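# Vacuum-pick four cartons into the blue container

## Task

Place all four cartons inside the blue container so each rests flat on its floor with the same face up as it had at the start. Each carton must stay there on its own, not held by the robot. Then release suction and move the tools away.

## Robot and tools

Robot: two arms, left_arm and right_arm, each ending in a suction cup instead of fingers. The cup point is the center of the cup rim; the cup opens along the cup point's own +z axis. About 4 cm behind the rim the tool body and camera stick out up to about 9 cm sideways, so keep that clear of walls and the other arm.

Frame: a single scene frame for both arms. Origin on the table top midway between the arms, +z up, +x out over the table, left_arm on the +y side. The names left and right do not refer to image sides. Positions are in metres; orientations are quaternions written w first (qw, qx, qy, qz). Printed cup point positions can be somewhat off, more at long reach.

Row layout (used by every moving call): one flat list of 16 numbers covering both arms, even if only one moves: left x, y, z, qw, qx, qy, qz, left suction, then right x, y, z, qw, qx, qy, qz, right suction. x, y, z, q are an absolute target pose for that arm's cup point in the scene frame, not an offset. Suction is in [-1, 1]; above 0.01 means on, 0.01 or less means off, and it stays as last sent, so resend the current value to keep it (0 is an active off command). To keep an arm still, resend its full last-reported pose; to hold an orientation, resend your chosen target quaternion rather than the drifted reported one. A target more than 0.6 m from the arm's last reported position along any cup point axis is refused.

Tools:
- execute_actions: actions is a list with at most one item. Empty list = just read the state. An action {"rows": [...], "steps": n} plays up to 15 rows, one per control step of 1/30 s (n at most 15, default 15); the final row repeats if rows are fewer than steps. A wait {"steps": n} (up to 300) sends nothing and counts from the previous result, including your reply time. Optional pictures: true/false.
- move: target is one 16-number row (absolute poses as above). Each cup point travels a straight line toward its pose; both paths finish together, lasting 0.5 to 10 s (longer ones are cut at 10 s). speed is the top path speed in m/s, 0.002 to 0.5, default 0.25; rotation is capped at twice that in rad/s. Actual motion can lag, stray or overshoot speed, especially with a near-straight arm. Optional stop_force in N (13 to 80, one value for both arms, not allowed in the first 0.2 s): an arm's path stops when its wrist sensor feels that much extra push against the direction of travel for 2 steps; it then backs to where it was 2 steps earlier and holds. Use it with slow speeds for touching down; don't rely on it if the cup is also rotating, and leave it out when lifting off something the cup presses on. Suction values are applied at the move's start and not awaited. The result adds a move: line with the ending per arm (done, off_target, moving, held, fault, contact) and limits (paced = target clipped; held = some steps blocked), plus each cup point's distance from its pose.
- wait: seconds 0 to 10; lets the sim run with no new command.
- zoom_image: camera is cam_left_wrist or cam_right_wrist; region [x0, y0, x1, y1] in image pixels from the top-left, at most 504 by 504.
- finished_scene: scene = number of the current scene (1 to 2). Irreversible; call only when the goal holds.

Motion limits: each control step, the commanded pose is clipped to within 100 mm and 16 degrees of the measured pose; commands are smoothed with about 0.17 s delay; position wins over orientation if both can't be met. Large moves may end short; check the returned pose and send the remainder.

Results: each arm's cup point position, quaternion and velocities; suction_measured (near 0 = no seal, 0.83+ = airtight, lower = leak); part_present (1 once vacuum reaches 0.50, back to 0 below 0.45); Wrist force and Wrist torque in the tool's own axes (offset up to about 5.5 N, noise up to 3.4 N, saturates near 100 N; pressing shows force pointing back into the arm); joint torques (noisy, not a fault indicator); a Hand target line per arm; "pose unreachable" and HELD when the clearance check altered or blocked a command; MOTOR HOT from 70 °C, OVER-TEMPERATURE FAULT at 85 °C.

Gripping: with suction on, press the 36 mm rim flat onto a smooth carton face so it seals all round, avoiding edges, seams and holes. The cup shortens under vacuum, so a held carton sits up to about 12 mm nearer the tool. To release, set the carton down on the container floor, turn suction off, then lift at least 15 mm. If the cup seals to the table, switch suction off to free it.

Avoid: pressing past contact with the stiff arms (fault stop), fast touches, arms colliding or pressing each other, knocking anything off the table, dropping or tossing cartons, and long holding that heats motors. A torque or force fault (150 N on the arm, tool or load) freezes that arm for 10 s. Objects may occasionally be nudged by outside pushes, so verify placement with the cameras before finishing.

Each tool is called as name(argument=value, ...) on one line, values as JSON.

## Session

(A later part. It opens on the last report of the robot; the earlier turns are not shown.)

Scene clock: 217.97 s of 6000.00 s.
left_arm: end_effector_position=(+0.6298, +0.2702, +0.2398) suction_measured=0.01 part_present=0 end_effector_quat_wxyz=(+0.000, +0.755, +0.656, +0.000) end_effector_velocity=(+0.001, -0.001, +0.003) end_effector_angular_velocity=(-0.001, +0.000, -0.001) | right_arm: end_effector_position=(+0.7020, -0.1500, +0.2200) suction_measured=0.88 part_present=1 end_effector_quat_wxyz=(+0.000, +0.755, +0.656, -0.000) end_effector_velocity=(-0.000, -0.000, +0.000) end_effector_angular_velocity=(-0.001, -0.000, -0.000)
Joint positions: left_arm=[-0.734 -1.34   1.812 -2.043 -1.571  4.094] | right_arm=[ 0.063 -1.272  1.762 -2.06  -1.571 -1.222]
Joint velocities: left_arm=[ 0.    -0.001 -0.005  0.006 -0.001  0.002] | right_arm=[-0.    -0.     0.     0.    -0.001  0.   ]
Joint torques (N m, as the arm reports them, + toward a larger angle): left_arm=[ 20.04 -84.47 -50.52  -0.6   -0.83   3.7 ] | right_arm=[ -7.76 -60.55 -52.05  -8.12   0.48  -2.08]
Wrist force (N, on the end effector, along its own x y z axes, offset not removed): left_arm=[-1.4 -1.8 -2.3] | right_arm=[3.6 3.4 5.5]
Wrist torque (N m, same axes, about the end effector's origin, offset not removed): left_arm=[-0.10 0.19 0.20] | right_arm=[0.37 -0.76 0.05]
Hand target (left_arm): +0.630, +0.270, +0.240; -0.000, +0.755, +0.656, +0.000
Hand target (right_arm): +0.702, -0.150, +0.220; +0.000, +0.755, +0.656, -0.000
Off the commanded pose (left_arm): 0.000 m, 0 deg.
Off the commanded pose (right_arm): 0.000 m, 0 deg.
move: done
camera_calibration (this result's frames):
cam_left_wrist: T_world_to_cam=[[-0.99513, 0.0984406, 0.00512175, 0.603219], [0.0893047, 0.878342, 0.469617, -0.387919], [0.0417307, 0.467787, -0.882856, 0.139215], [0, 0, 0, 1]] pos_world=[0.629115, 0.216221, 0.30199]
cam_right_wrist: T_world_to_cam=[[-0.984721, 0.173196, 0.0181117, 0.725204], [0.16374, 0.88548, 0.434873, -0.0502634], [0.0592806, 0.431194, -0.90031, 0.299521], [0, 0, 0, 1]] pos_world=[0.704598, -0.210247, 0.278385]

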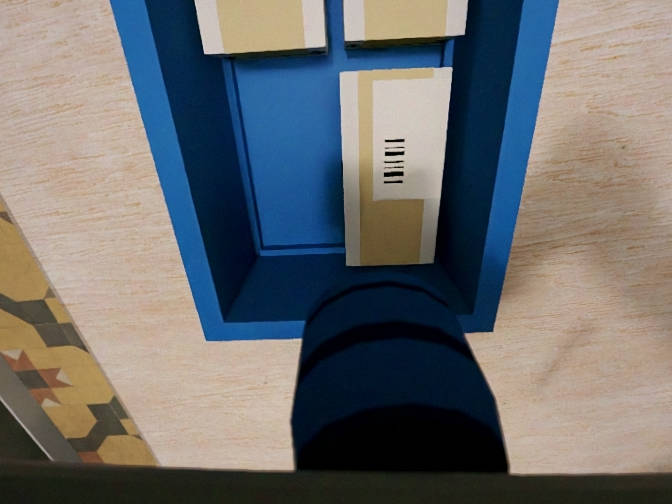

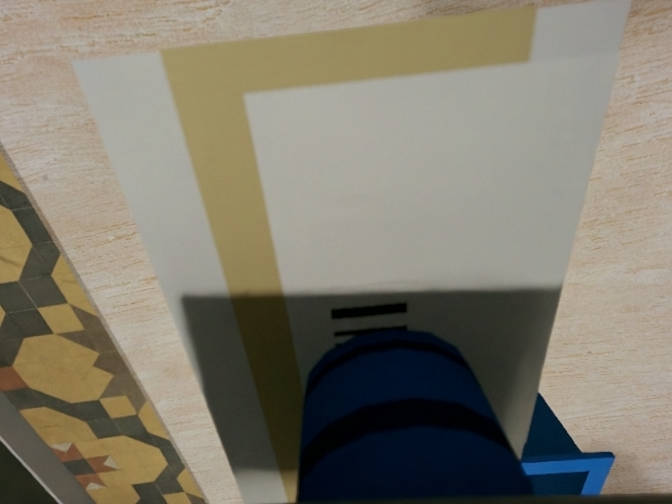

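move(target=[0.45,0.68,0.30,0,0.755,0.656,0,0, 0.69,-0.05,0.24,0,0.755,0.656,0,1], speed=0.3)

move(target=[0.45,0.68,0.30,0,0.755,0.656,0,0, 0.661,0.2775,0.22,0,0.755,0.656,0,1], speed=0.2)

Scene clock: 259.87 s of 6000.00 s.
left_arm: end_effector_position=(+0.4503, +0.6800, +0.2997) suction_measured=0.01 part_present=0 end_effector_quat_wxyz=(-0.000, +0.755, +0.656, +0.000) end_effector_velocity=(-0.001, +0.002, +0.001) end_effector_angular_velocity=(-0.001, +0.000, -0.001) | right_arm: end_effector_position=(+0.6897, -0.0501, +0.2400) suction_measured=0.88 part_present=1 end_effector_quat_wxyz=(-0.000, +0.755, +0.656, -0.000) end_effector_velocity=(-0.000, +0.000, -0.001) end_effector_angular_velocity=(-0.002, +0.002, +0.000)
Joint positions: left_arm=[-0.317 -1.892  2.221 -1.9   -1.57   4.51 ] | right_arm=[ 0.185 -1.234  1.67  -2.007 -1.571 -1.101]
Joint velocities: left_arm=[ 0.004 -0.002  0.     0.002 -0.001  0.004] | right_arm=[ 0.001  0.001 -0.001  0.002 -0.001  0.001]
Joint torques (N m, as the arm reports them, + toward a larger angle): left_arm=[ 21.04 -37.38 -30.16  -0.21  -1.76   3.66] | right_arm=[ 11.74 -63.68 -52.53  -0.92  -2.11   1.62]
Wrist force (N, on the end effector, along its own x y z axes, offset not removed): left_arm=[0.0 -2.8 -2.2] | right_arm=[1.7 3.9 6.2]
Wrist torque (N m, same axes, about the end effector's origin, offset not removed): left_arm=[-0.52 -0.23 0.07] | right_arm=[0.34 -0.49 0.15]
Hand target (left_arm): +0.450, +0.680, +0.300; -0.000, +0.755, +0.656, +0.000
Hand target (right_arm): +0.690, -0.050, +0.240; -0.000, +0.755, +0.656, -0.000
Off the commanded pose (left_arm): 0.000 m, 0 deg.
Off the commanded pose (right_arm): 0.000 m, 0 deg.
After step 90, 36.70 s passed at rest.
move: done
camera_calibration (this result's frames):
cam_left_wrist: T_world_to_cam=[[-0.995132, 0.0984021, 0.00536112, 0.383886], [0.0893699, 0.878189, 0.46989, -0.759987], [0.0415301, 0.468082, -0.882709, 0.00778248], [0, 0, 0, 1]] pos_world=[0.449614, 0.625995, 0.361922]
cam_right_wrist: T_world_to_cam=[[-0.984717, 0.173198, 0.0183156, 0.695411], [0.163831, 0.885476, 0.434846, -0.145518], [0.0590965, 0.4312, -0.900319, 0.275299], [0, 0, 0, 1]] pos_world=[0.692354, -0.1103, 0.298398]

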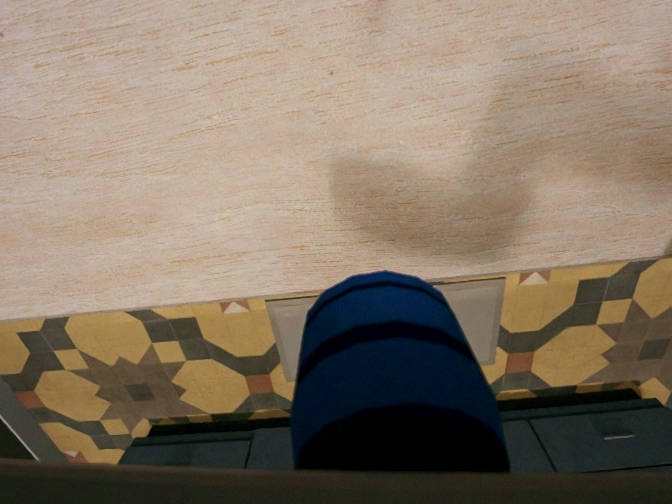

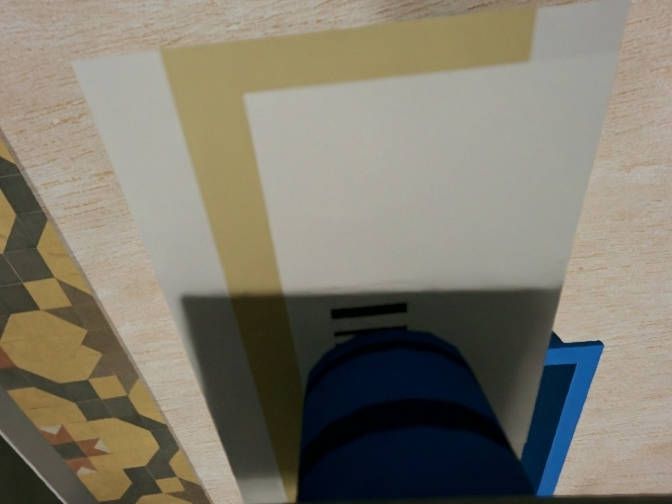

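Scene clock: 262.13 s of 6000.00 s.
left_arm: end_effector_position=(+0.4500, +0.6800, +0.3000) suction_measured=0.01 part_present=0 end_effector_quat_wxyz=(-0.000, +0.755, +0.656, +0.000) end_effector_velocity=(+0.000, -0.000, +0.000) end_effector_angular_velocity=(-0.000, -0.000, -0.001) | right_arm: end_effector_position=(+0.6603, +0.2771, +0.2201) suction_measured=0.88 part_present=1 end_effector_quat_wxyz=(-0.000, +0.755, +0.656, -0.000) end_effector_velocity=(+0.001, +0.002, +0.001) end_effector_angular_velocity=(-0.000, -0.002, -0.001)
Joint positions: left_arm=[-0.317 -1.893  2.221 -1.899 -1.571  4.51 ] | right_arm=[ 0.51  -0.934  1.246 -1.883 -1.571 -0.776]
Joint velocities: left_arm=[-0.    -0.    -0.    -0.    -0.     0.001] | right_arm=[ 0.001  0.002 -0.005  0.002 -0.001  0.002]
Joint torques (N m, as the arm reports them, + toward a larger angle): left_arm=[ -7.9  -37.53 -30.19   0.06  -1.93   3.64] | right_arm=[ 10.54 -89.84 -55.09  -0.65  -2.13   2.17]
Wrist force (N, on the end effector, along its own x y z axes, offset not removed): left_arm=[1.4 -2.9 -2.3] | right_arm=[-0.2 2.8 8.0]
Wrist torque (N m, same axes, about the end effector's origin, offset not removed): left_arm=[-0.53 -0.51 0.03] | right_arm=[0.22 -0.17 0.12]
Hand target (left_arm): +0.450, +0.680, +0.300; +0.000, +0.755, +0.656, +0.000
Hand target (right_arm): +0.660, +0.277, +0.220; -0.000, +0.755, +0.656, -0.000
Off the commanded pose (left_arm): 0.000 m, 0 deg.
Off the commanded pose (right_arm): 0.001 m, 0 deg.
move: done
camera_calibration (this result's frames):
cam_left_wrist: T_world_to_cam=[[-0.995133, 0.0984079, 0.0052039, 0.38365], [0.0893169, 0.878371, 0.469561, -0.760118], [0.0416375, 0.46774, -0.882885, 0.00827372], [0, 0, 0, 1]] pos_world=[0.449329, 0.626041, 0.36223]
cam_right_wrist: T_world_to_cam=[[-0.984714, 0.1732, 0.0184395, 0.610036], [0.163903, 0.885588, 0.43459, -0.42176], [0.0589413, 0.43097, -0.900439, 0.118217], [0, 0, 0, 1]] pos_world=[0.66287, 0.2169, 0.278491]

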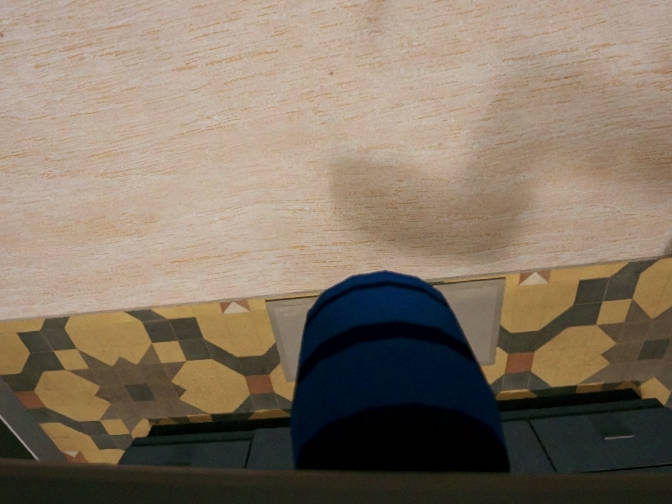

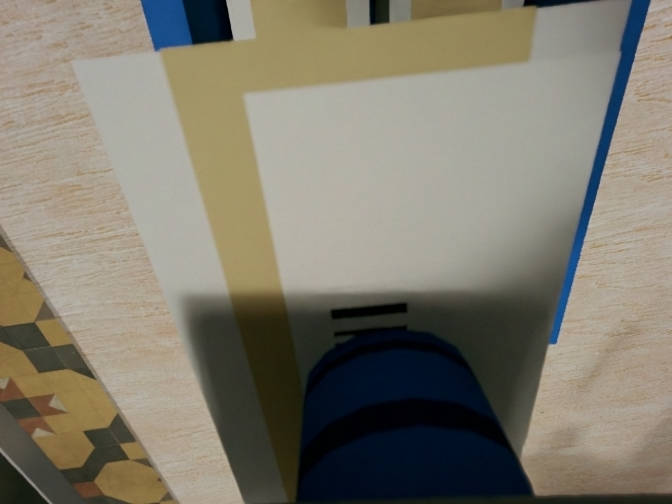

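move(target=[0.45,0.68,0.30,0,0.755,0.656,0,0, 0.661,0.2775,0.125,0,0.755,0.656,0,1], speed=0.04, stop_force=15)

Scene clock: 268.93 s of 6000.00 s.
left_arm: end_effector_position=(+0.4500, +0.6800, +0.3000) suction_measured=0.01 part_present=0 end_effector_quat_wxyz=(+0.000, +0.755, +0.656, -0.000) end_effector_velocity=(+0.000, -0.000, +0.000) end_effector_angular_velocity=(-0.000, -0.000, +0.001) | right_arm: end_effector_position=(+0.6611, +0.2776, +0.1252) suction_measured=0.88 part_present=1 end_effector_quat_wxyz=(+0.000, +0.755, +0.656, -0.000) end_effector_velocity=(-0.000, +0.000, -0.003) end_effector_angular_velocity=(-0.001, +0.000, +0.000)
Joint positions: left_arm=[-0.317 -1.893  2.221 -1.899 -1.571  4.511] | right_arm=[ 0.509 -0.873  1.321 -2.018 -1.571 -0.776]
Joint velocities: left_arm=[ 0.     0.    -0.001 -0.    -0.    -0.001] | right_arm=[ 0.     0.003  0.001 -0.003 -0.     0.   ]
Joint torques (N m, as the arm reports them, + toward a larger angle): left_arm=[ 20.38 -37.68 -30.78  -0.08  -1.93   3.85] | right_arm=[ -7.48 -96.05 -38.84  -7.41  -1.93  -2.11]
Wrist force (N, on the end effector, along its own x y z axes, offset not removed): left_arm=[1.8 3.6 1.1] | right_arm=[-0.7 1.3 8.3]
Wrist torque (N m, same axes, about the end effector's origin, offset not removed): left_arm=[0.64 -0.54 -0.09] | right_arm=[-0.06 0.03 0.15]
Hand target (left_arm): +0.450, +0.680, +0.300; -0.000, +0.755, +0.656, +0.000
Hand target (right_arm): +0.661, +0.278, +0.125; -0.000, +0.755, +0.656, -0.000
Off the commanded pose (left_arm): 0.000 m, 0 deg.
Off the commanded pose (right_arm): 0.000 m, 0 deg.
After step 90, 1.03 s passed at rest.
move: done
camera_calibration (this result's frames):
cam_left_wrist: T_world_to_cam=[[-0.995129, 0.0984424, 0.00520417, 0.383623], [0.0893475, 0.878368, 0.46956, -0.760138], [0.0416535, 0.467738, -0.882885, 0.00826345], [0, 0, 0, 1]] pos_world=[0.449327, 0.626051, 0.36223]
cam_right_wrist: T_world_to_cam=[[-0.984721, 0.173195, 0.0181144, 0.612567], [0.16374, 0.88548, 0.434874, -0.380936], [0.0592781, 0.431195, -0.900309, 0.0322484], [0, 0, 0, 1]] pos_world=[0.66367, 0.217312, 0.183596]

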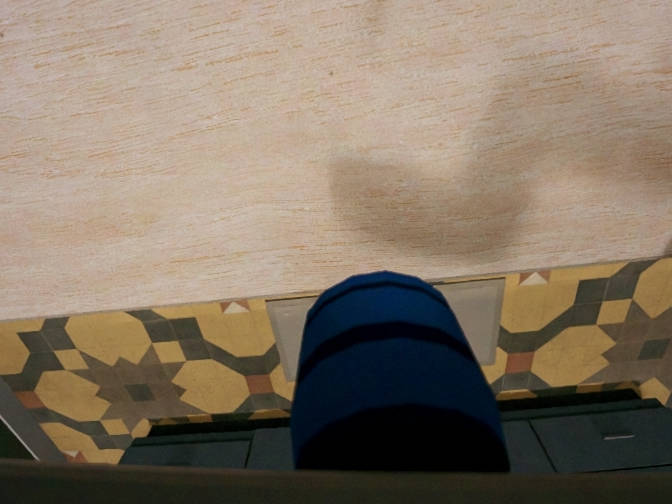

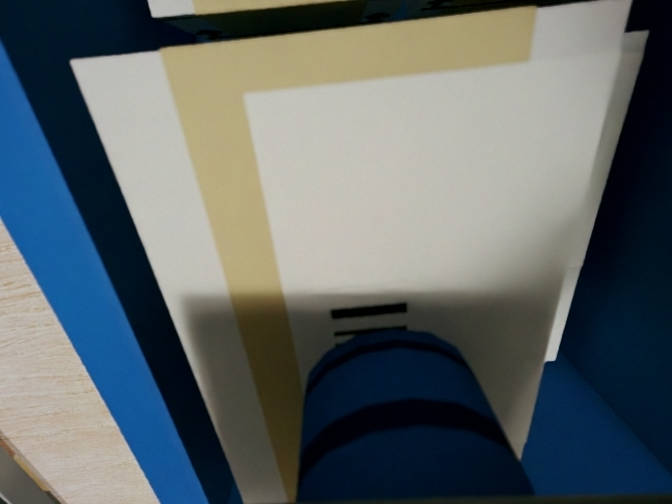

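move(target=[0.45,0.68,0.30,0,0.755,0.656,0,0, 0.661,0.2775,0.10,0,0.755,0.656,0,1], speed=0.01, stop_force=13)

Scene clock: 277.03 s of 6000.00 s.
left_arm: end_effector_position=(+0.4500, +0.6800, +0.3000) suction_measured=0.01 part_present=0 end_effector_quat_wxyz=(-0.000, +0.755, +0.656, -0.000) end_effector_velocity=(-0.000, -0.000, -0.000) end_effector_angular_velocity=(-0.000, +0.000, +0.001) | right_arm: end_effector_position=(+0.6611, +0.2775, +0.1096) suction_measured=0.88 part_present=1 end_effector_quat_wxyz=(+0.000, +0.755, +0.656, +0.000) end_effector_velocity=(-0.001, -0.001, +0.002) end_effector_angular_velocity=(-0.002, +0.003, -0.000)
Joint positions: left_arm=[-0.317 -1.893  2.221 -1.899 -1.571  4.511] | right_arm=[ 0.509 -0.861  1.331 -2.04  -1.571 -0.776]
Joint velocities: left_arm=[ 0.  0.  0.  0. -0. -0.] | right_arm=[-0.    -0.001 -0.002  0.007  0.     0.   ]
Joint torques (N m, as the arm reports them, + toward a larger angle): left_arm=[ 20.81 -35.87 -32.13  -0.1   -1.84   3.62] | right_arm=[ -2.1  -96.61 -38.31   2.05  -0.7   -1.9 ]
Wrist force (N, on the end effector, along its own x y z axes, offset not removed): left_arm=[-0.7 -0.7 0.5] | right_arm=[4.1 6.5 -14.2]
Wrist torque (N m, same axes, about the end effector's origin, offset not removed): left_arm=[0.08 -0.05 0.19] | right_arm=[0.45 -0.41 0.10]
Hand target (left_arm): +0.450, +0.680, +0.300; +0.000, +0.755, +0.656, +0.000
Hand target (right_arm): +0.661, +0.278, +0.110; +0.000, +0.755, +0.656, +0.000
Off the commanded pose (left_arm): 0.000 m, 0 deg.
Off the commanded pose (right_arm): 0.010 m, 0 deg.
After step 90, 3.17 s passed at rest.
move: contact (right_arm)
camera_calibration (this result's frames):
cam_left_wrist: T_world_to_cam=[[-0.995129, 0.0984423, 0.00520439, 0.383623], [0.0893475, 0.878368, 0.46956, -0.760138], [0.0416532, 0.467738, -0.882885, 0.00826357], [0, 0, 0, 1]] pos_world=[0.449327, 0.626051, 0.36223]
cam_right_wrist: T_world_to_cam=[[-0.984718, 0.173227, 0.0179556, 0.612901], [0.16369, 0.885415, 0.435025, -0.374125], [0.0594599, 0.431316, -0.90024, 0.0180738], [0, 0, 0, 1]] pos_world=[0.663701, 0.217289, 0.168019]

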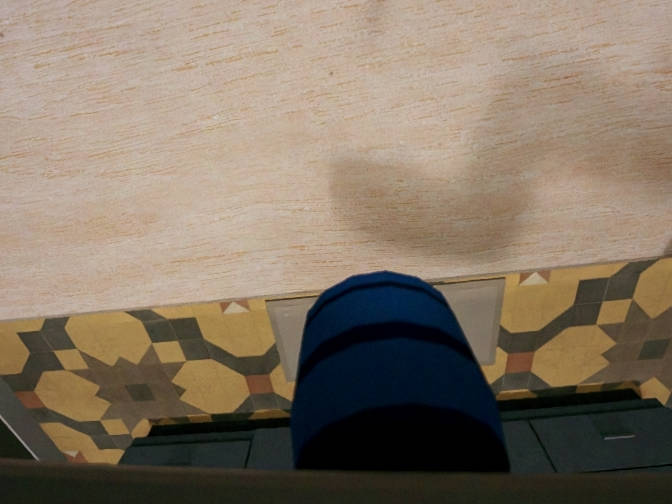

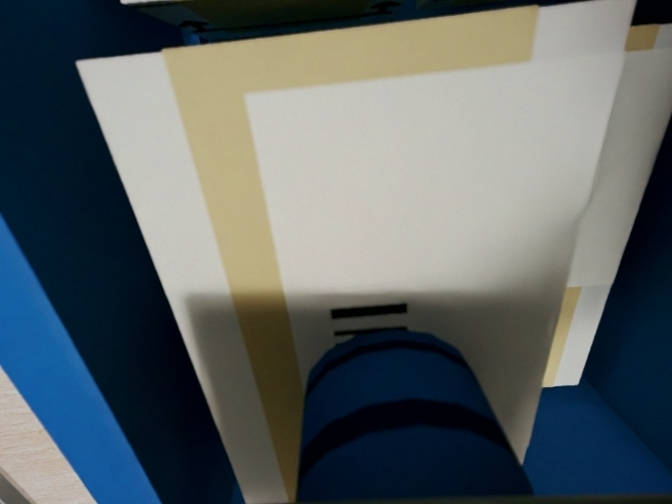

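move(target=[0.45,0.68,0.30,0,0.755,0.656,0,0, 0.666,0.277,0.118,0,0.755,0.656,0,1], speed=0.01)

move(target=[0.45,0.68,0.30,0,0.755,0.656,0,0, 0.666,0.277,0.095,0,0.755,0.656,0,1], speed=0.008, stop_force=13)

Scene clock: 283.97 s of 6000.00 s.
left_arm: end_effector_position=(+0.4500, +0.6800, +0.3000) suction_measured=0.01 part_present=0 end_effector_quat_wxyz=(-0.000, +0.755, +0.656, -0.000) end_effector_velocity=(+0.000, -0.000, +0.000) end_effector_angular_velocity=(-0.000, -0.000, -0.001) | right_arm: end_effector_position=(+0.6659, +0.2770, +0.1178) suction_measured=0.88 part_present=1 end_effector_quat_wxyz=(+0.000, +0.755, +0.656, +0.000) end_effector_velocity=(+0.001, +0.000, +0.002) end_effector_angular_velocity=(+0.000, +0.001, +0.000)
Joint positions: left_arm=[-0.317 -1.893  2.221 -1.899 -1.571  4.511] | right_arm=[ 0.506 -0.863  1.318 -2.025 -1.571 -0.779]
Joint velocities: left_arm=[-0.     0.    -0.    -0.     0.     0.001] | right_arm=[-0.    -0.    -0.004  0.004  0.001 -0.001]
Joint torques (N m, as the arm reports them, + toward a larger angle): left_arm=[ 20.51 -33.74 -34.09   0.12  -2.08   3.68] | right_arm=[  -5.75 -116.75  -50.95   -1.22    0.55   -1.62]
Wrist force (N, on the end effector, along its own x y z axes, offset not removed): left_arm=[-4.3 -1.3 6.3] | right_arm=[1.6 2.9 8.7]
Wrist torque (N m, same axes, about the end effector's origin, offset not removed): left_arm=[-0.17 0.44 0.21] | right_arm=[0.28 -0.47 0.07]
Hand target (left_arm): +0.450, +0.680, +0.300; +0.000, +0.755, +0.656, +0.000
Hand target (right_arm): +0.666, +0.277, +0.118; +0.000, +0.755, +0.656, +0.000
Off the commanded pose (left_arm): 0.000 m, 0 deg.
Off the commanded pose (right_arm): 0.000 m, 0 deg.
After step 90, 2.80 s passed at rest.
move: done
camera_calibration (this result's frames):
cam_left_wrist: T_world_to_cam=[[-0.995129, 0.0984426, 0.00520454, 0.383623], [0.0893478, 0.878368, 0.46956, -0.760138], [0.0416532, 0.467738, -0.882885, 0.00826354], [0, 0, 0, 1]] pos_world=[0.449327, 0.626051, 0.36223]
cam_right_wrist: T_world_to_cam=[[-0.984721, 0.173198, 0.0180917, 0.617506], [0.163732, 0.885473, 0.43489, -0.378003], [0.0593024, 0.431207, -0.900302, 0.0254886], [0, 0, 0, 1]] pos_world=[0.668451, 0.21677, 0.176165]

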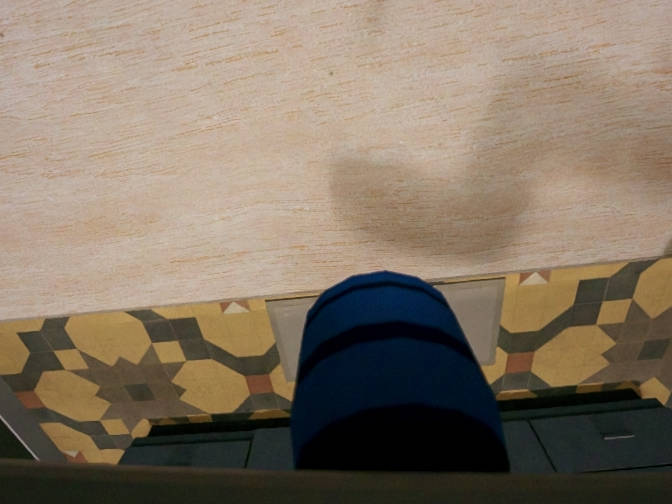

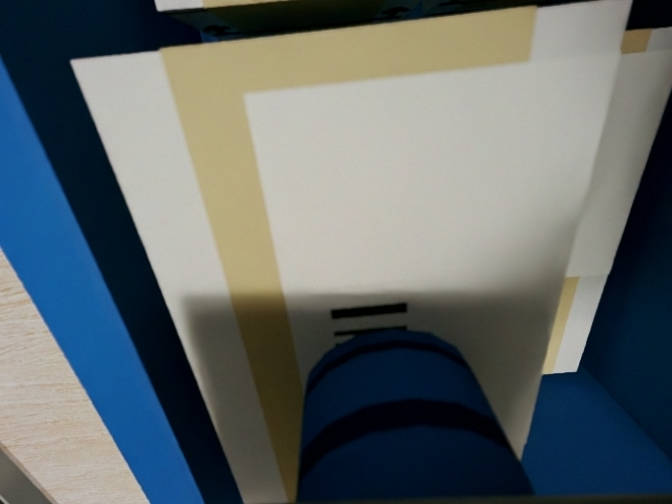

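Scene clock: 285.40 s of 6000.00 s.
left_arm: end_effector_position=(+0.4500, +0.6800, +0.3000) suction_measured=0.01 part_present=0 end_effector_quat_wxyz=(-0.000, +0.755, +0.656, -0.000) end_effector_velocity=(+0.000, -0.000, +0.000) end_effector_angular_velocity=(-0.000, -0.000, +0.000) | right_arm: end_effector_position=(+0.6659, +0.2770, +0.1093) suction_measured=0.88 part_present=1 end_effector_quat_wxyz=(+0.000, +0.755, +0.656, +0.000) end_effector_velocity=(-0.001, +0.000, +0.003) end_effector_angular_velocity=(-0.001, +0.001, +0.001)
Joint positions: left_arm=[-0.317 -1.893  2.221 -1.899 -1.571  4.511] | right_arm=[ 0.506 -0.857  1.323 -2.037 -1.571 -0.78 ]
Joint velocities: left_arm=[ 0.  0. -0. -0. -0.  0.] | right_arm=[ 0.001 -0.002 -0.002  0.006  0.     0.   ]
Joint torques (N m, as the arm reports them, + toward a larger angle): left_arm=[ 20.75 -34.73 -33.56  -0.04  -1.79   3.72] | right_arm=[  -2.98 -102.21  -41.67    1.38    0.94   -0.93]
Wrist force (N, on the end effector, along its own x y z axes, offset not removed): left_arm=[-2.9 -1.6 1.2] | right_arm=[1.8 4.5 -7.0]
Wrist torque (N m, same axes, about the end effector's origin, offset not removed): left_arm=[-0.15 0.28 0.24] | right_arm=[0.43 -0.11 0.11]
Hand target (left_arm): +0.450, +0.680, +0.300; +0.000, +0.755, +0.656, +0.000
Hand target (right_arm): +0.666, +0.277, +0.110; +0.000, +0.755, +0.656, +0.000
Off the commanded pose (left_arm): 0.000 m, 0 deg.
Off the commanded pose (right_arm): 0.014 m, 0 deg.
move: contact (right_arm)
camera_calibration (this result's frames):
cam_left_wrist: T_world_to_cam=[[-0.995129, 0.0984427, 0.00520449, 0.383623], [0.0893479, 0.878368, 0.469561, -0.760138], [0.0416533, 0.467738, -0.882885, 0.00826341], [0, 0, 0, 1]] pos_world=[0.449327, 0.626051, 0.36223]
cam_right_wrist: T_world_to_cam=[[-0.984723, 0.173196, 0.0179863, 0.617753], [0.163678, 0.885432, 0.434993, -0.374339], [0.0594136, 0.431292, -0.900254, 0.0177783], [0, 0, 0, 1]] pos_world=[0.668531, 0.216792, 0.167729]

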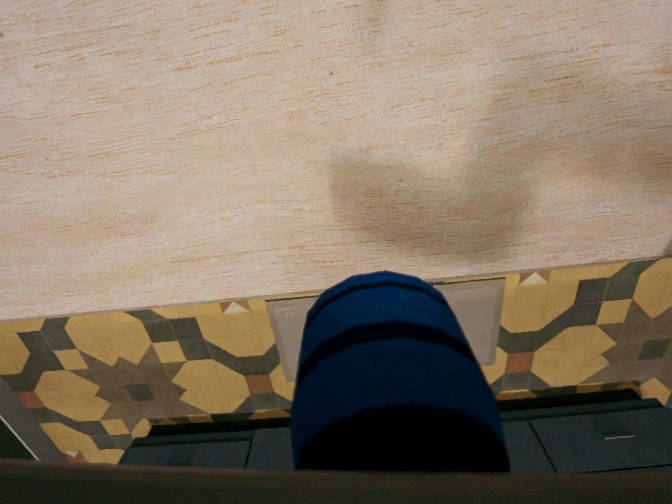

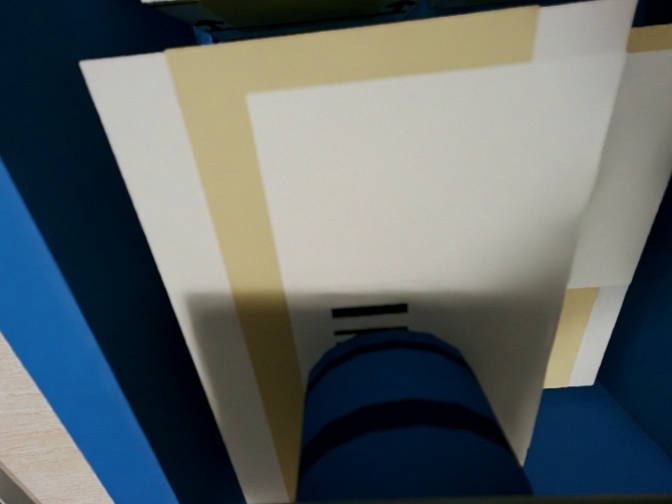

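move(target=[0.45,0.68,0.30,0,0.755,0.656,0,0, 0.672,0.2765,0.118,0,0.755,0.656,0,1], speed=0.01)

move(target=[0.45,0.68,0.30,0,0.755,0.656,0,0, 0.672,0.2765,0.095,0,0.755,0.656,0,1], speed=0.006, stop_force=13)

Scene clock: 315.83 s of 6000.00 s.
left_arm: end_effector_position=(+0.4500, +0.6800, +0.3000) suction_measured=0.01 part_present=0 end_effector_quat_wxyz=(-0.000, +0.755, +0.656, -0.000) end_effector_velocity=(-0.000, -0.000, +0.000) end_effector_angular_velocity=(-0.002, +0.001, -0.000) | right_arm: end_effector_position=(+0.6718, +0.2765, +0.1178) suction_measured=0.88 part_present=1 end_effector_quat_wxyz=(+0.000, +0.755, +0.656, +0.000) end_effector_velocity=(+0.002, -0.000, +0.003) end_effector_angular_velocity=(+0.000, -0.001, -0.000)
Joint positions: left_arm=[-0.317 -1.893  2.221 -1.899 -1.571  4.511] | right_arm=[ 0.502 -0.857  1.307 -2.021 -1.571 -0.783]
Joint velocities: left_arm=[ 0.     0.    -0.    -0.    -0.002  0.   ] | right_arm=[-0.001 -0.001 -0.004  0.004 -0.    -0.001]
Joint torques (N m, as the arm reports them, + toward a larger angle): left_arm=[ 18.95 -33.05 -35.59  -0.14  -1.78   3.6 ] | right_arm=[  -9.22 -116.96  -52.98   -0.46    1.42   -1.91]
Wrist force (N, on the end effector, along its own x y z axes, offset not removed): left_arm=[-3.3 -1.1 -2.7] | right_arm=[1.1 2.6 7.2]
Wrist torque (N m, same axes, about the end effector's origin, offset not removed): left_arm=[-0.16 0.71 0.09] | right_arm=[0.20 -0.38 0.07]
Hand target (left_arm): +0.450, +0.680, +0.300; +0.000, +0.755, +0.656, +0.000
Hand target (right_arm): +0.672, +0.277, +0.118; -0.000, +0.755, +0.656, +0.000
Off the commanded pose (left_arm): 0.000 m, 0 deg.
Off the commanded pose (right_arm): 0.000 m, 0 deg.
After step 90, 26.20 s passed at rest.
move: done
camera_calibration (this result's frames):
cam_left_wrist: T_world_to_cam=[[-0.995129, 0.0984424, 0.00520481, 0.383623], [0.0893478, 0.878368, 0.46956, -0.760138], [0.0416529, 0.467738, -0.882885, 0.00826355], [0, 0, 0, 1]] pos_world=[0.449327, 0.626051, 0.36223]
cam_right_wrist: T_world_to_cam=[[-0.984721, 0.173198, 0.0180897, 0.623486], [0.163731, 0.885472, 0.434892, -0.378546], [0.0593046, 0.431209, -0.900301, 0.025362], [0, 0, 0, 1]] pos_world=[0.674435, 0.216269, 0.176181]

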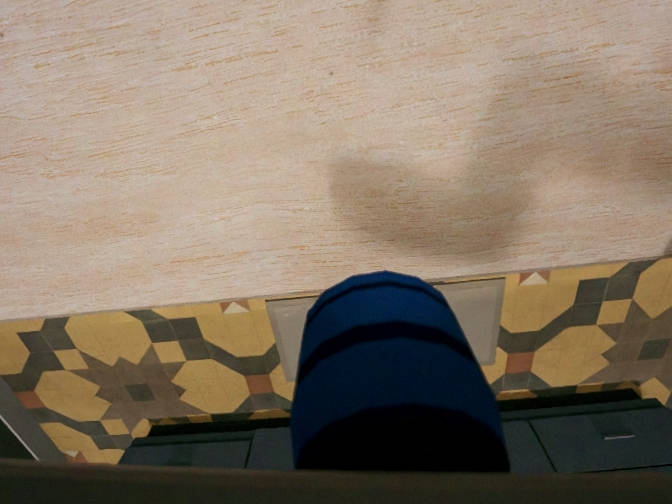

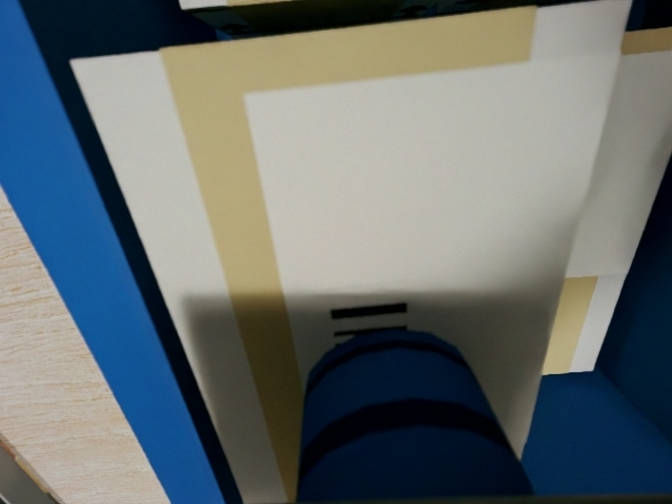

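Scene clock: 319.87 s of 6000.00 s.
left_arm: end_effector_position=(+0.4500, +0.6800, +0.3000) suction_measured=0.01 part_present=0 end_effector_quat_wxyz=(-0.000, +0.755, +0.656, -0.000) end_effector_velocity=(-0.001, +0.000, -0.001) end_effector_angular_velocity=(-0.000, +0.001, -0.000) | right_arm: end_effector_position=(+0.6720, +0.2765, +0.0952) suction_measured=0.88 part_present=1 end_effector_quat_wxyz=(-0.000, +0.755, +0.656, -0.000) end_effector_velocity=(-0.001, +0.000, -0.002) end_effector_angular_velocity=(-0.001, +0.001, +0.001)
Joint positions: left_arm=[-0.317 -1.893  2.221 -1.899 -1.571  4.511] | right_arm=[ 0.502 -0.84   1.321 -2.051 -1.571 -0.783]
Joint velocities: left_arm=[ 0.    -0.     0.001  0.    -0.     0.   ] | right_arm=[ 0.001  0.001  0.001 -0.001  0.    -0.   ]
Joint torques (N m, as the arm reports them, + toward a larger angle): left_arm=[ 20.02 -32.87 -35.82   0.21  -1.64   3.46] | right_arm=[ -7.93 -94.48 -38.16  -8.01   1.97  -1.89]
Wrist force (N, on the end effector, along its own x y z axes, offset not removed): left_arm=[-1.2 -3.0 -0.3] | right_arm=[1.8 0.6 4.9]
Wrist torque (N m, same axes, about the end effector's origin, offset not removed): left_arm=[-0.31 0.04 0.21] | right_arm=[-0.07 -0.52 0.05]
Hand target (left_arm): +0.450, +0.680, +0.300; +0.000, +0.755, +0.656, +0.000
Hand target (right_arm): +0.672, +0.277, +0.095; -0.000, +0.755, +0.656, -0.000
Off the commanded pose (left_arm): 0.000 m, 0 deg.
Off the commanded pose (right_arm): 0.000 m, 0 deg.
move: done
camera_calibration (this result's frames):
cam_left_wrist: T_world_to_cam=[[-0.995129, 0.0984425, 0.00520464, 0.383623], [0.0893478, 0.878368, 0.46956, -0.760138], [0.0416531, 0.467738, -0.882885, 0.0082637], [0, 0, 0, 1]] pos_world=[0.449327, 0.626051, 0.36223]
cam_right_wrist: T_world_to_cam=[[-0.984721, 0.173196, 0.0181176, 0.624067], [0.163742, 0.885479, 0.434874, -0.368732], [0.0592757, 0.431196, -0.900309, 0.00498721], [0, 0, 0, 1]] pos_world=[0.674613, 0.216268, 0.153535]

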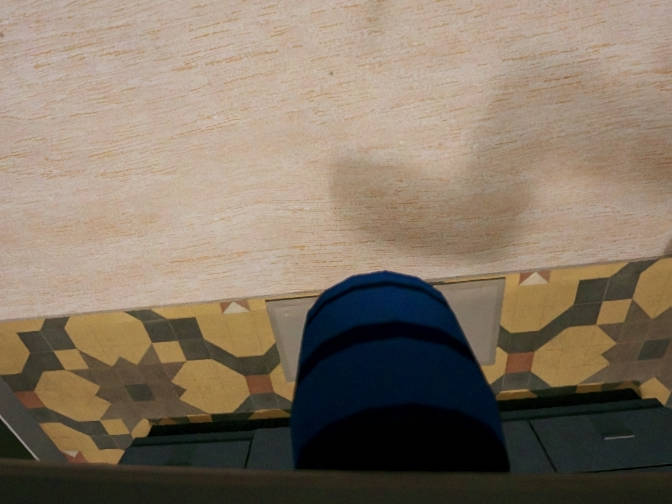

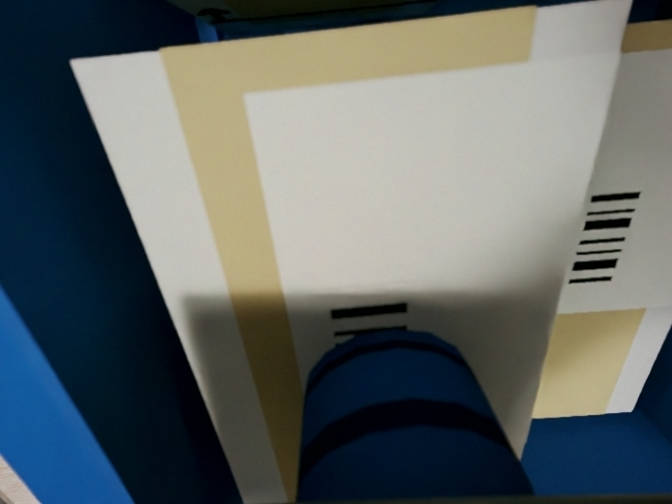

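Clear of A. Continue down.

move(target=[0.45,0.68,0.30,0,0.755,0.656,0,0, 0.672,0.2765,0.044,0,0.755,0.656,0,1], speed=0.008, stop_force=13)

Scene clock: 326.67 s of 6000.00 s.
left_arm: end_effector_position=(+0.4500, +0.6800, +0.3000) suction_measured=0.01 part_present=0 end_effector_quat_wxyz=(-0.000, +0.755, +0.656, -0.000) end_effector_velocity=(-0.000, +0.001, -0.000) end_effector_angular_velocity=(+0.002, -0.000, +0.001) | right_arm: end_effector_position=(+0.6721, +0.2765, +0.0666) suction_measured=0.88 part_present=1 end_effector_quat_wxyz=(+0.000, +0.755, +0.656, +0.000) end_effector_velocity=(-0.000, -0.001, +0.001) end_effector_angular_velocity=(-0.002, +0.003, -0.001)
Joint positions: left_arm=[-0.317 -1.893  2.221 -1.899 -1.571  4.511] | right_arm=[ 0.502 -0.817  1.335 -2.089 -1.571 -0.783]
Joint velocities: left_arm=[ 0.    -0.     0.001 -0.     0.001 -0.001] | right_arm=[-0.001 -0.001 -0.001  0.006  0.001 -0.   ]
Joint torques (N m, as the arm reports them, + toward a larger angle): left_arm=[ 19.68 -33.06 -37.4    0.01  -1.65   3.35] | right_arm=[ -6.06 -91.43 -36.09   1.48   2.22  -2.04]
Wrist force (N, on the end effector, along its own x y z axes, offset not removed): left_arm=[-0.3 -3.2 -3.5] | right_arm=[-3.1 0.3 -21.0]
Wrist torque (N m, same axes, about the end effector's origin, offset not removed): left_arm=[-0.49 -0.19 0.07] | right_arm=[0.04 0.35 -0.01]
Hand target (left_arm): +0.450, +0.680, +0.300; +0.000, +0.755, +0.656, +0.000
Hand target (right_arm): +0.672, +0.277, +0.067; +0.000, +0.755, +0.656, +0.000
Off the commanded pose (left_arm): 0.000 m, 0 deg.
Off the commanded pose (right_arm): 0.023 m, 0 deg.
move: contact (right_arm)
camera_calibration (this result's frames):
cam_left_wrist: T_world_to_cam=[[-0.995129, 0.0984426, 0.00520458, 0.383623], [0.0893479, 0.878368, 0.46956, -0.760138], [0.0416532, 0.467738, -0.882885, 0.00826356], [0, 0, 0, 1]] pos_world=[0.449327, 0.626051, 0.36223]
cam_right_wrist: T_world_to_cam=[[-0.984723, 0.173197, 0.0179789, 0.624635], [0.163674, 0.885424, 0.435012, -0.356318], [0.0594237, 0.431309, -0.900245, -0.020828], [0, 0, 0, 1]] pos_world=[0.67465, 0.216291, 0.125022]

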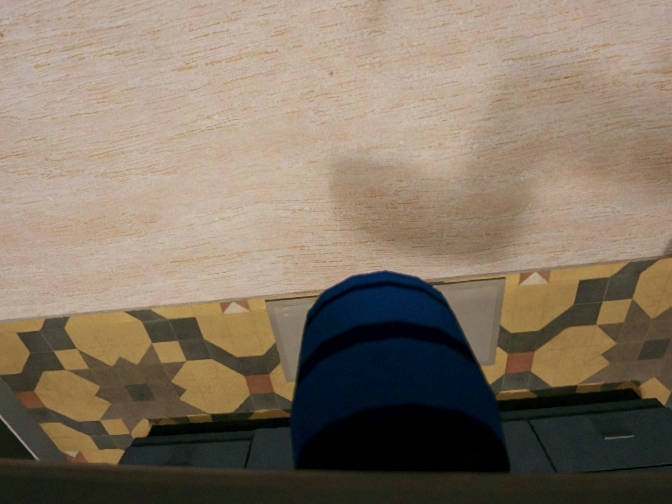

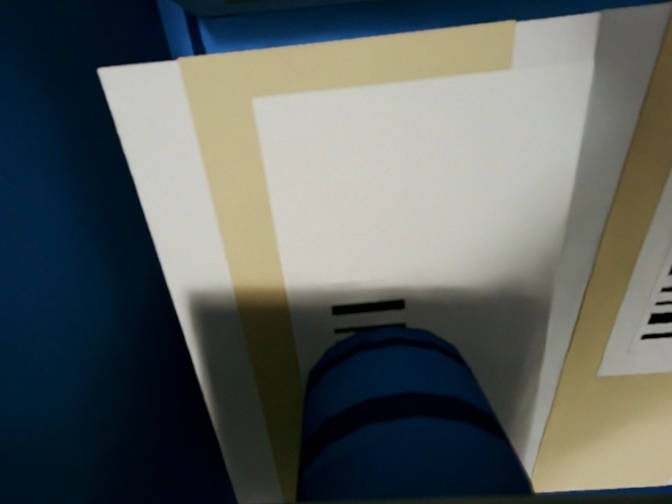

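move(target=[0.45,0.68,0.30,0,0.755,0.656,0,0, 0.672,0.2745,0.073,0,0.755,0.656,0,1], speed=0.006)

move(target=[0.45,0.68,0.30,0,0.755,0.656,0,0, 0.660,0.2745,0.073,0,0.755,0.656,0,1], speed=0.003, stop_force=13)

Scene clock: 342.63 s of 6000.00 s.
left_arm: end_effector_position=(+0.4500, +0.6800, +0.3000) suction_measured=0.01 part_present=0 end_effector_quat_wxyz=(-0.000, +0.755, +0.656, -0.000) end_effector_velocity=(-0.000, -0.000, -0.000) end_effector_angular_velocity=(-0.001, +0.001, +0.000) | right_arm: end_effector_position=(+0.6720, +0.2745, +0.0728) suction_measured=0.88 part_present=1 end_effector_quat_wxyz=(-0.000, +0.755, +0.656, -0.000) end_effector_velocity=(-0.000, -0.001, +0.000) end_effector_angular_velocity=(-0.001, +0.001, +0.000)
Joint positions: left_arm=[-0.317 -1.893  2.221 -1.899 -1.571  4.511] | right_arm=[ 0.501 -0.824  1.336 -2.083 -1.571 -0.785]
Joint velocities: left_arm=[-0.     0.     0.001 -0.    -0.002 -0.   ] | right_arm=[-0.    -0.001  0.     0.002 -0.    -0.   ]
Joint torques (N m, as the arm reports them, + toward a larger angle): left_arm=[ 19.7  -32.06 -39.34  -0.17  -1.74   3.09] | right_arm=[  -6.95 -117.8   -38.29   -1.14   -1.25   -1.95]
Wrist force (N, on the end effector, along its own x y z axes, offset not removed): left_arm=[-2.5 0.4 1.2] | right_arm=[0.9 2.2 6.1]
Wrist torque (N m, same axes, about the end effector's origin, offset not removed): left_arm=[-0.03 0.37 0.09] | right_arm=[0.15 -0.32 -0.01]
Hand target (left_arm): +0.450, +0.680, +0.300; +0.000, +0.755, +0.656, +0.000
Hand target (right_arm): +0.672, +0.274, +0.073; +0.000, +0.755, +0.656, +0.000
Off the commanded pose (left_arm): 0.000 m, 0 deg.
Off the commanded pose (right_arm): 0.000 m, 0 deg.
After step 90, 11.70 s passed at rest.
move: done
camera_calibration (this result's frames):
cam_left_wrist: T_world_to_cam=[[-0.995129, 0.0984425, 0.00520451, 0.383623], [0.0893478, 0.878368, 0.469561, -0.760138], [0.0416533, 0.467738, -0.882885, 0.00826334], [0, 0, 0, 1]] pos_world=[0.449327, 0.626051, 0.36223]
cam_right_wrist: T_world_to_cam=[[-0.98472, 0.173197, 0.0181232, 0.624794], [0.163745, 0.885474, 0.434883, -0.357291], [0.0592729, 0.431206, -0.900305, -0.0142489], [0, 0, 0, 1]] pos_world=[0.674597, 0.214304, 0.131228]

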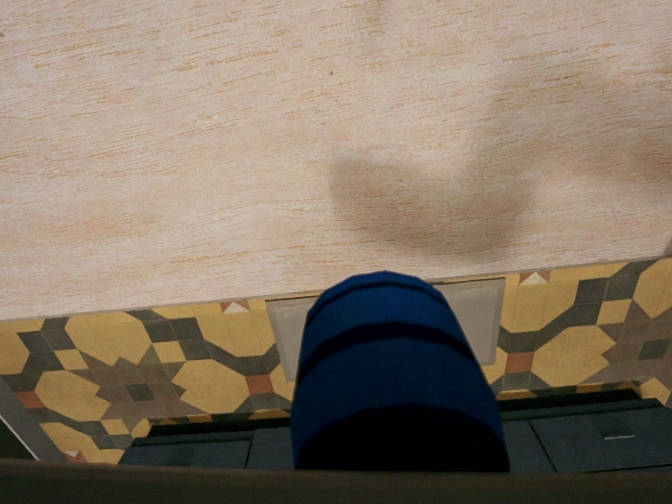

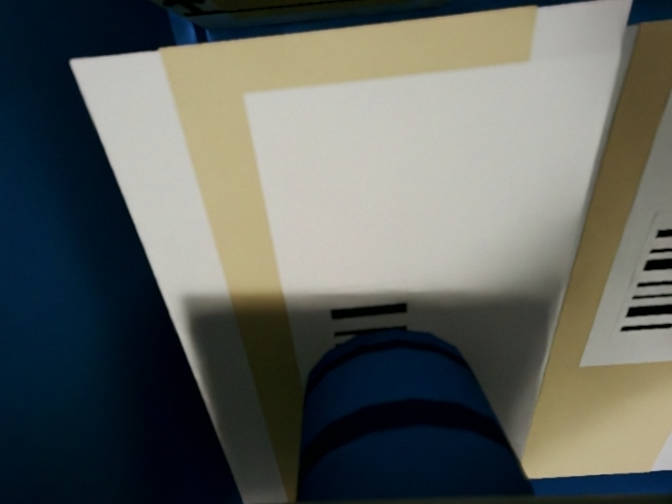

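Scene clock: 346.87 s of 6000.00 s.
left_arm: end_effector_position=(+0.4500, +0.6800, +0.3000) suction_measured=0.01 part_present=0 end_effector_quat_wxyz=(-0.000, +0.755, +0.656, -0.000) end_effector_velocity=(+0.000, -0.000, +0.000) end_effector_angular_velocity=(-0.001, -0.000, +0.001) | right_arm: end_effector_position=(+0.6601, +0.2745, +0.0730) suction_measured=0.88 part_present=1 end_effector_quat_wxyz=(+0.000, +0.755, +0.656, -0.000) end_effector_velocity=(-0.001, +0.001, +0.000) end_effector_angular_velocity=(+0.000, -0.000, +0.001)
Joint positions: left_arm=[-0.317 -1.893  2.221 -1.899 -1.571  4.511] | right_arm=[ 0.508 -0.837  1.358 -2.093 -1.571 -0.778]
Joint velocities: left_arm=[-0.     0.    -0.001  0.    -0.    -0.001] | right_arm=[ 0.001 -0.001  0.001 -0.001  0.     0.   ]
Joint torques (N m, as the arm reports them, + toward a larger angle): left_arm=[ 19.09 -29.67 -40.23  -0.07  -1.75   3.4 ] | right_arm=[  13.06 -119.89  -38.29   -7.47   -0.09    1.57]
Wrist force (N, on the end effector, along its own x y z axes, offset not removed): left_arm=[-2.6 1.3 -4.2] | right_arm=[3.4 2.3 6.8]
Wrist torque (N m, same axes, about the end effector's origin, offset not removed): left_arm=[0.36 0.27 0.08] | right_arm=[-0.09 -0.65 0.07]
Hand target (left_arm): +0.450, +0.680, +0.300; +0.000, +0.755, +0.656, +0.000
Hand target (right_arm): +0.660, +0.274, +0.073; +0.000, +0.755, +0.656, -0.000
Off the commanded pose (left_arm): 0.000 m, 0 deg.
Off the commanded pose (right_arm): 0.000 m, 0 deg.
move: done
camera_calibration (this result's frames):
cam_left_wrist: T_world_to_cam=[[-0.995129, 0.0984423, 0.00520469, 0.383623], [0.0893477, 0.878368, 0.46956, -0.760138], [0.041653, 0.467738, -0.882885, 0.0082636], [0, 0, 0, 1]] pos_world=[0.449327, 0.626051, 0.36223]
cam_right_wrist: T_world_to_cam=[[-0.984721, 0.173194, 0.018105, 0.613074], [0.163736, 0.885486, 0.434863, -0.355343], [0.0592841, 0.431183, -0.900315, -0.0133763], [0, 0, 0, 1]] pos_world=[0.662682, 0.214238, 0.131383]

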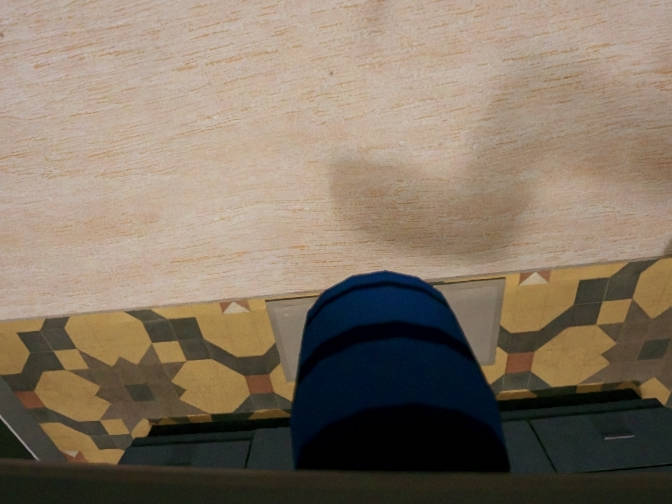

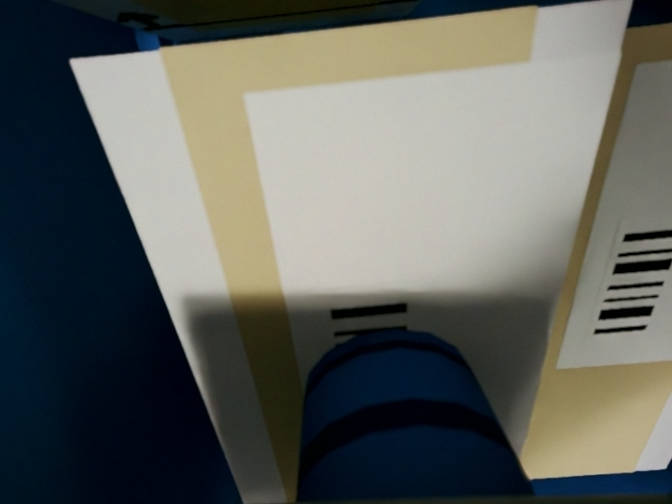

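move(target=[0.45,0.68,0.30,0,0.755,0.656,0,0, 0.661,0.2745,0.044,0,0.755,0.656,0,1], speed=0.005, stop_force=13)

Scene clock: 355.00 s of 6000.00 s.
left_arm: end_effector_position=(+0.4500, +0.6800, +0.3000) suction_measured=0.01 part_present=0 end_effector_quat_wxyz=(-0.000, +0.755, +0.656, -0.000) end_effector_velocity=(+0.000, -0.000, +0.000) end_effector_angular_velocity=(-0.001, -0.000, +0.000) | right_arm: end_effector_position=(+0.6605, +0.2746, +0.0620) suction_measured=0.88 part_present=1 end_effector_quat_wxyz=(+0.000, +0.755, +0.656, +0.000) end_effector_velocity=(-0.001, -0.000, +0.001) end_effector_angular_velocity=(-0.001, +0.002, -0.000)
Joint positions: left_arm=[-0.317 -1.893  2.221 -1.899 -1.571  4.511] | right_arm=[ 0.507 -0.827  1.363 -2.107 -1.571 -0.778]
Joint velocities: left_arm=[-0.     0.    -0.    -0.    -0.001 -0.   ] | right_arm=[-0.    -0.002 -0.     0.004 -0.     0.   ]
Joint torques (N m, as the arm reports them, + toward a larger angle): left_arm=[ 19.39 -29.39 -41.47  -0.21  -1.63   3.07] | right_arm=[ -6.12 -97.34 -32.     1.09   1.31  -1.69]
Wrist force (N, on the end effector, along its own x y z axes, offset not removed): left_arm=[-5.9 -1.4 -1.3] | right_arm=[-1.0 0.0 -14.3]
Wrist torque (N m, same axes, about the end effector's origin, offset not removed): left_arm=[0.01 0.89 0.05] | right_arm=[0.09 -0.22 0.06]
Hand target (left_arm): +0.450, +0.680, +0.300; +0.000, +0.755, +0.656, +0.000
Hand target (right_arm): +0.660, +0.275, +0.062; +0.000, +0.755, +0.656, +0.000
Off the commanded pose (left_arm): 0.000 m, 0 deg.
Off the commanded pose (right_arm): 0.018 m, 0 deg.
After step 90, 2.53 s passed at rest.
move: contact (right_arm)
camera_calibration (this result's frames):
cam_left_wrist: T_world_to_cam=[[-0.995129, 0.0984424, 0.00520449, 0.383623], [0.0893477, 0.878368, 0.46956, -0.760138], [0.0416532, 0.467738, -0.882885, 0.00826356], [0, 0, 0, 1]] pos_world=[0.449327, 0.626051, 0.36223]
cam_right_wrist: T_world_to_cam=[[-0.984726, 0.173188, 0.017884, 0.613663], [0.163618, 0.885386, 0.435111, -0.350605], [0.0595215, 0.431391, -0.900199, -0.0235566], [0, 0, 0, 1]] pos_world=[0.663058, 0.214304, 0.120372]

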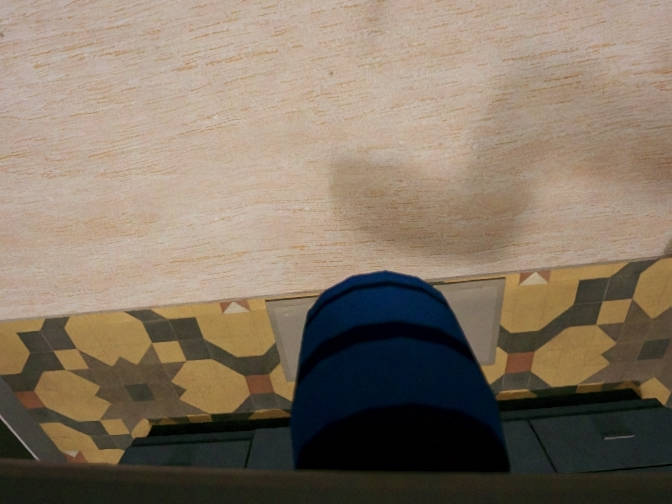

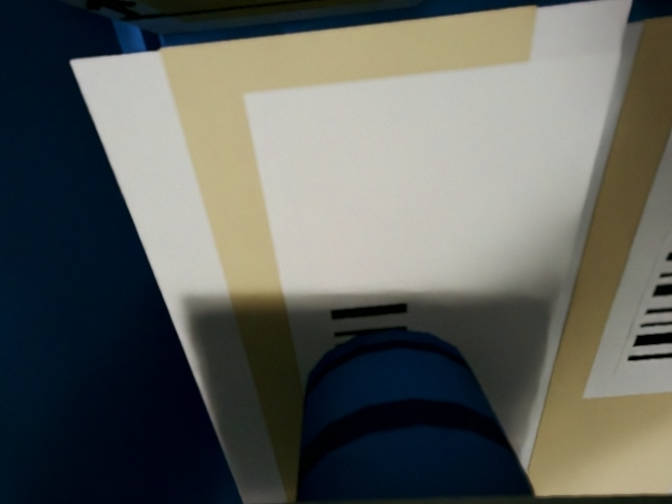

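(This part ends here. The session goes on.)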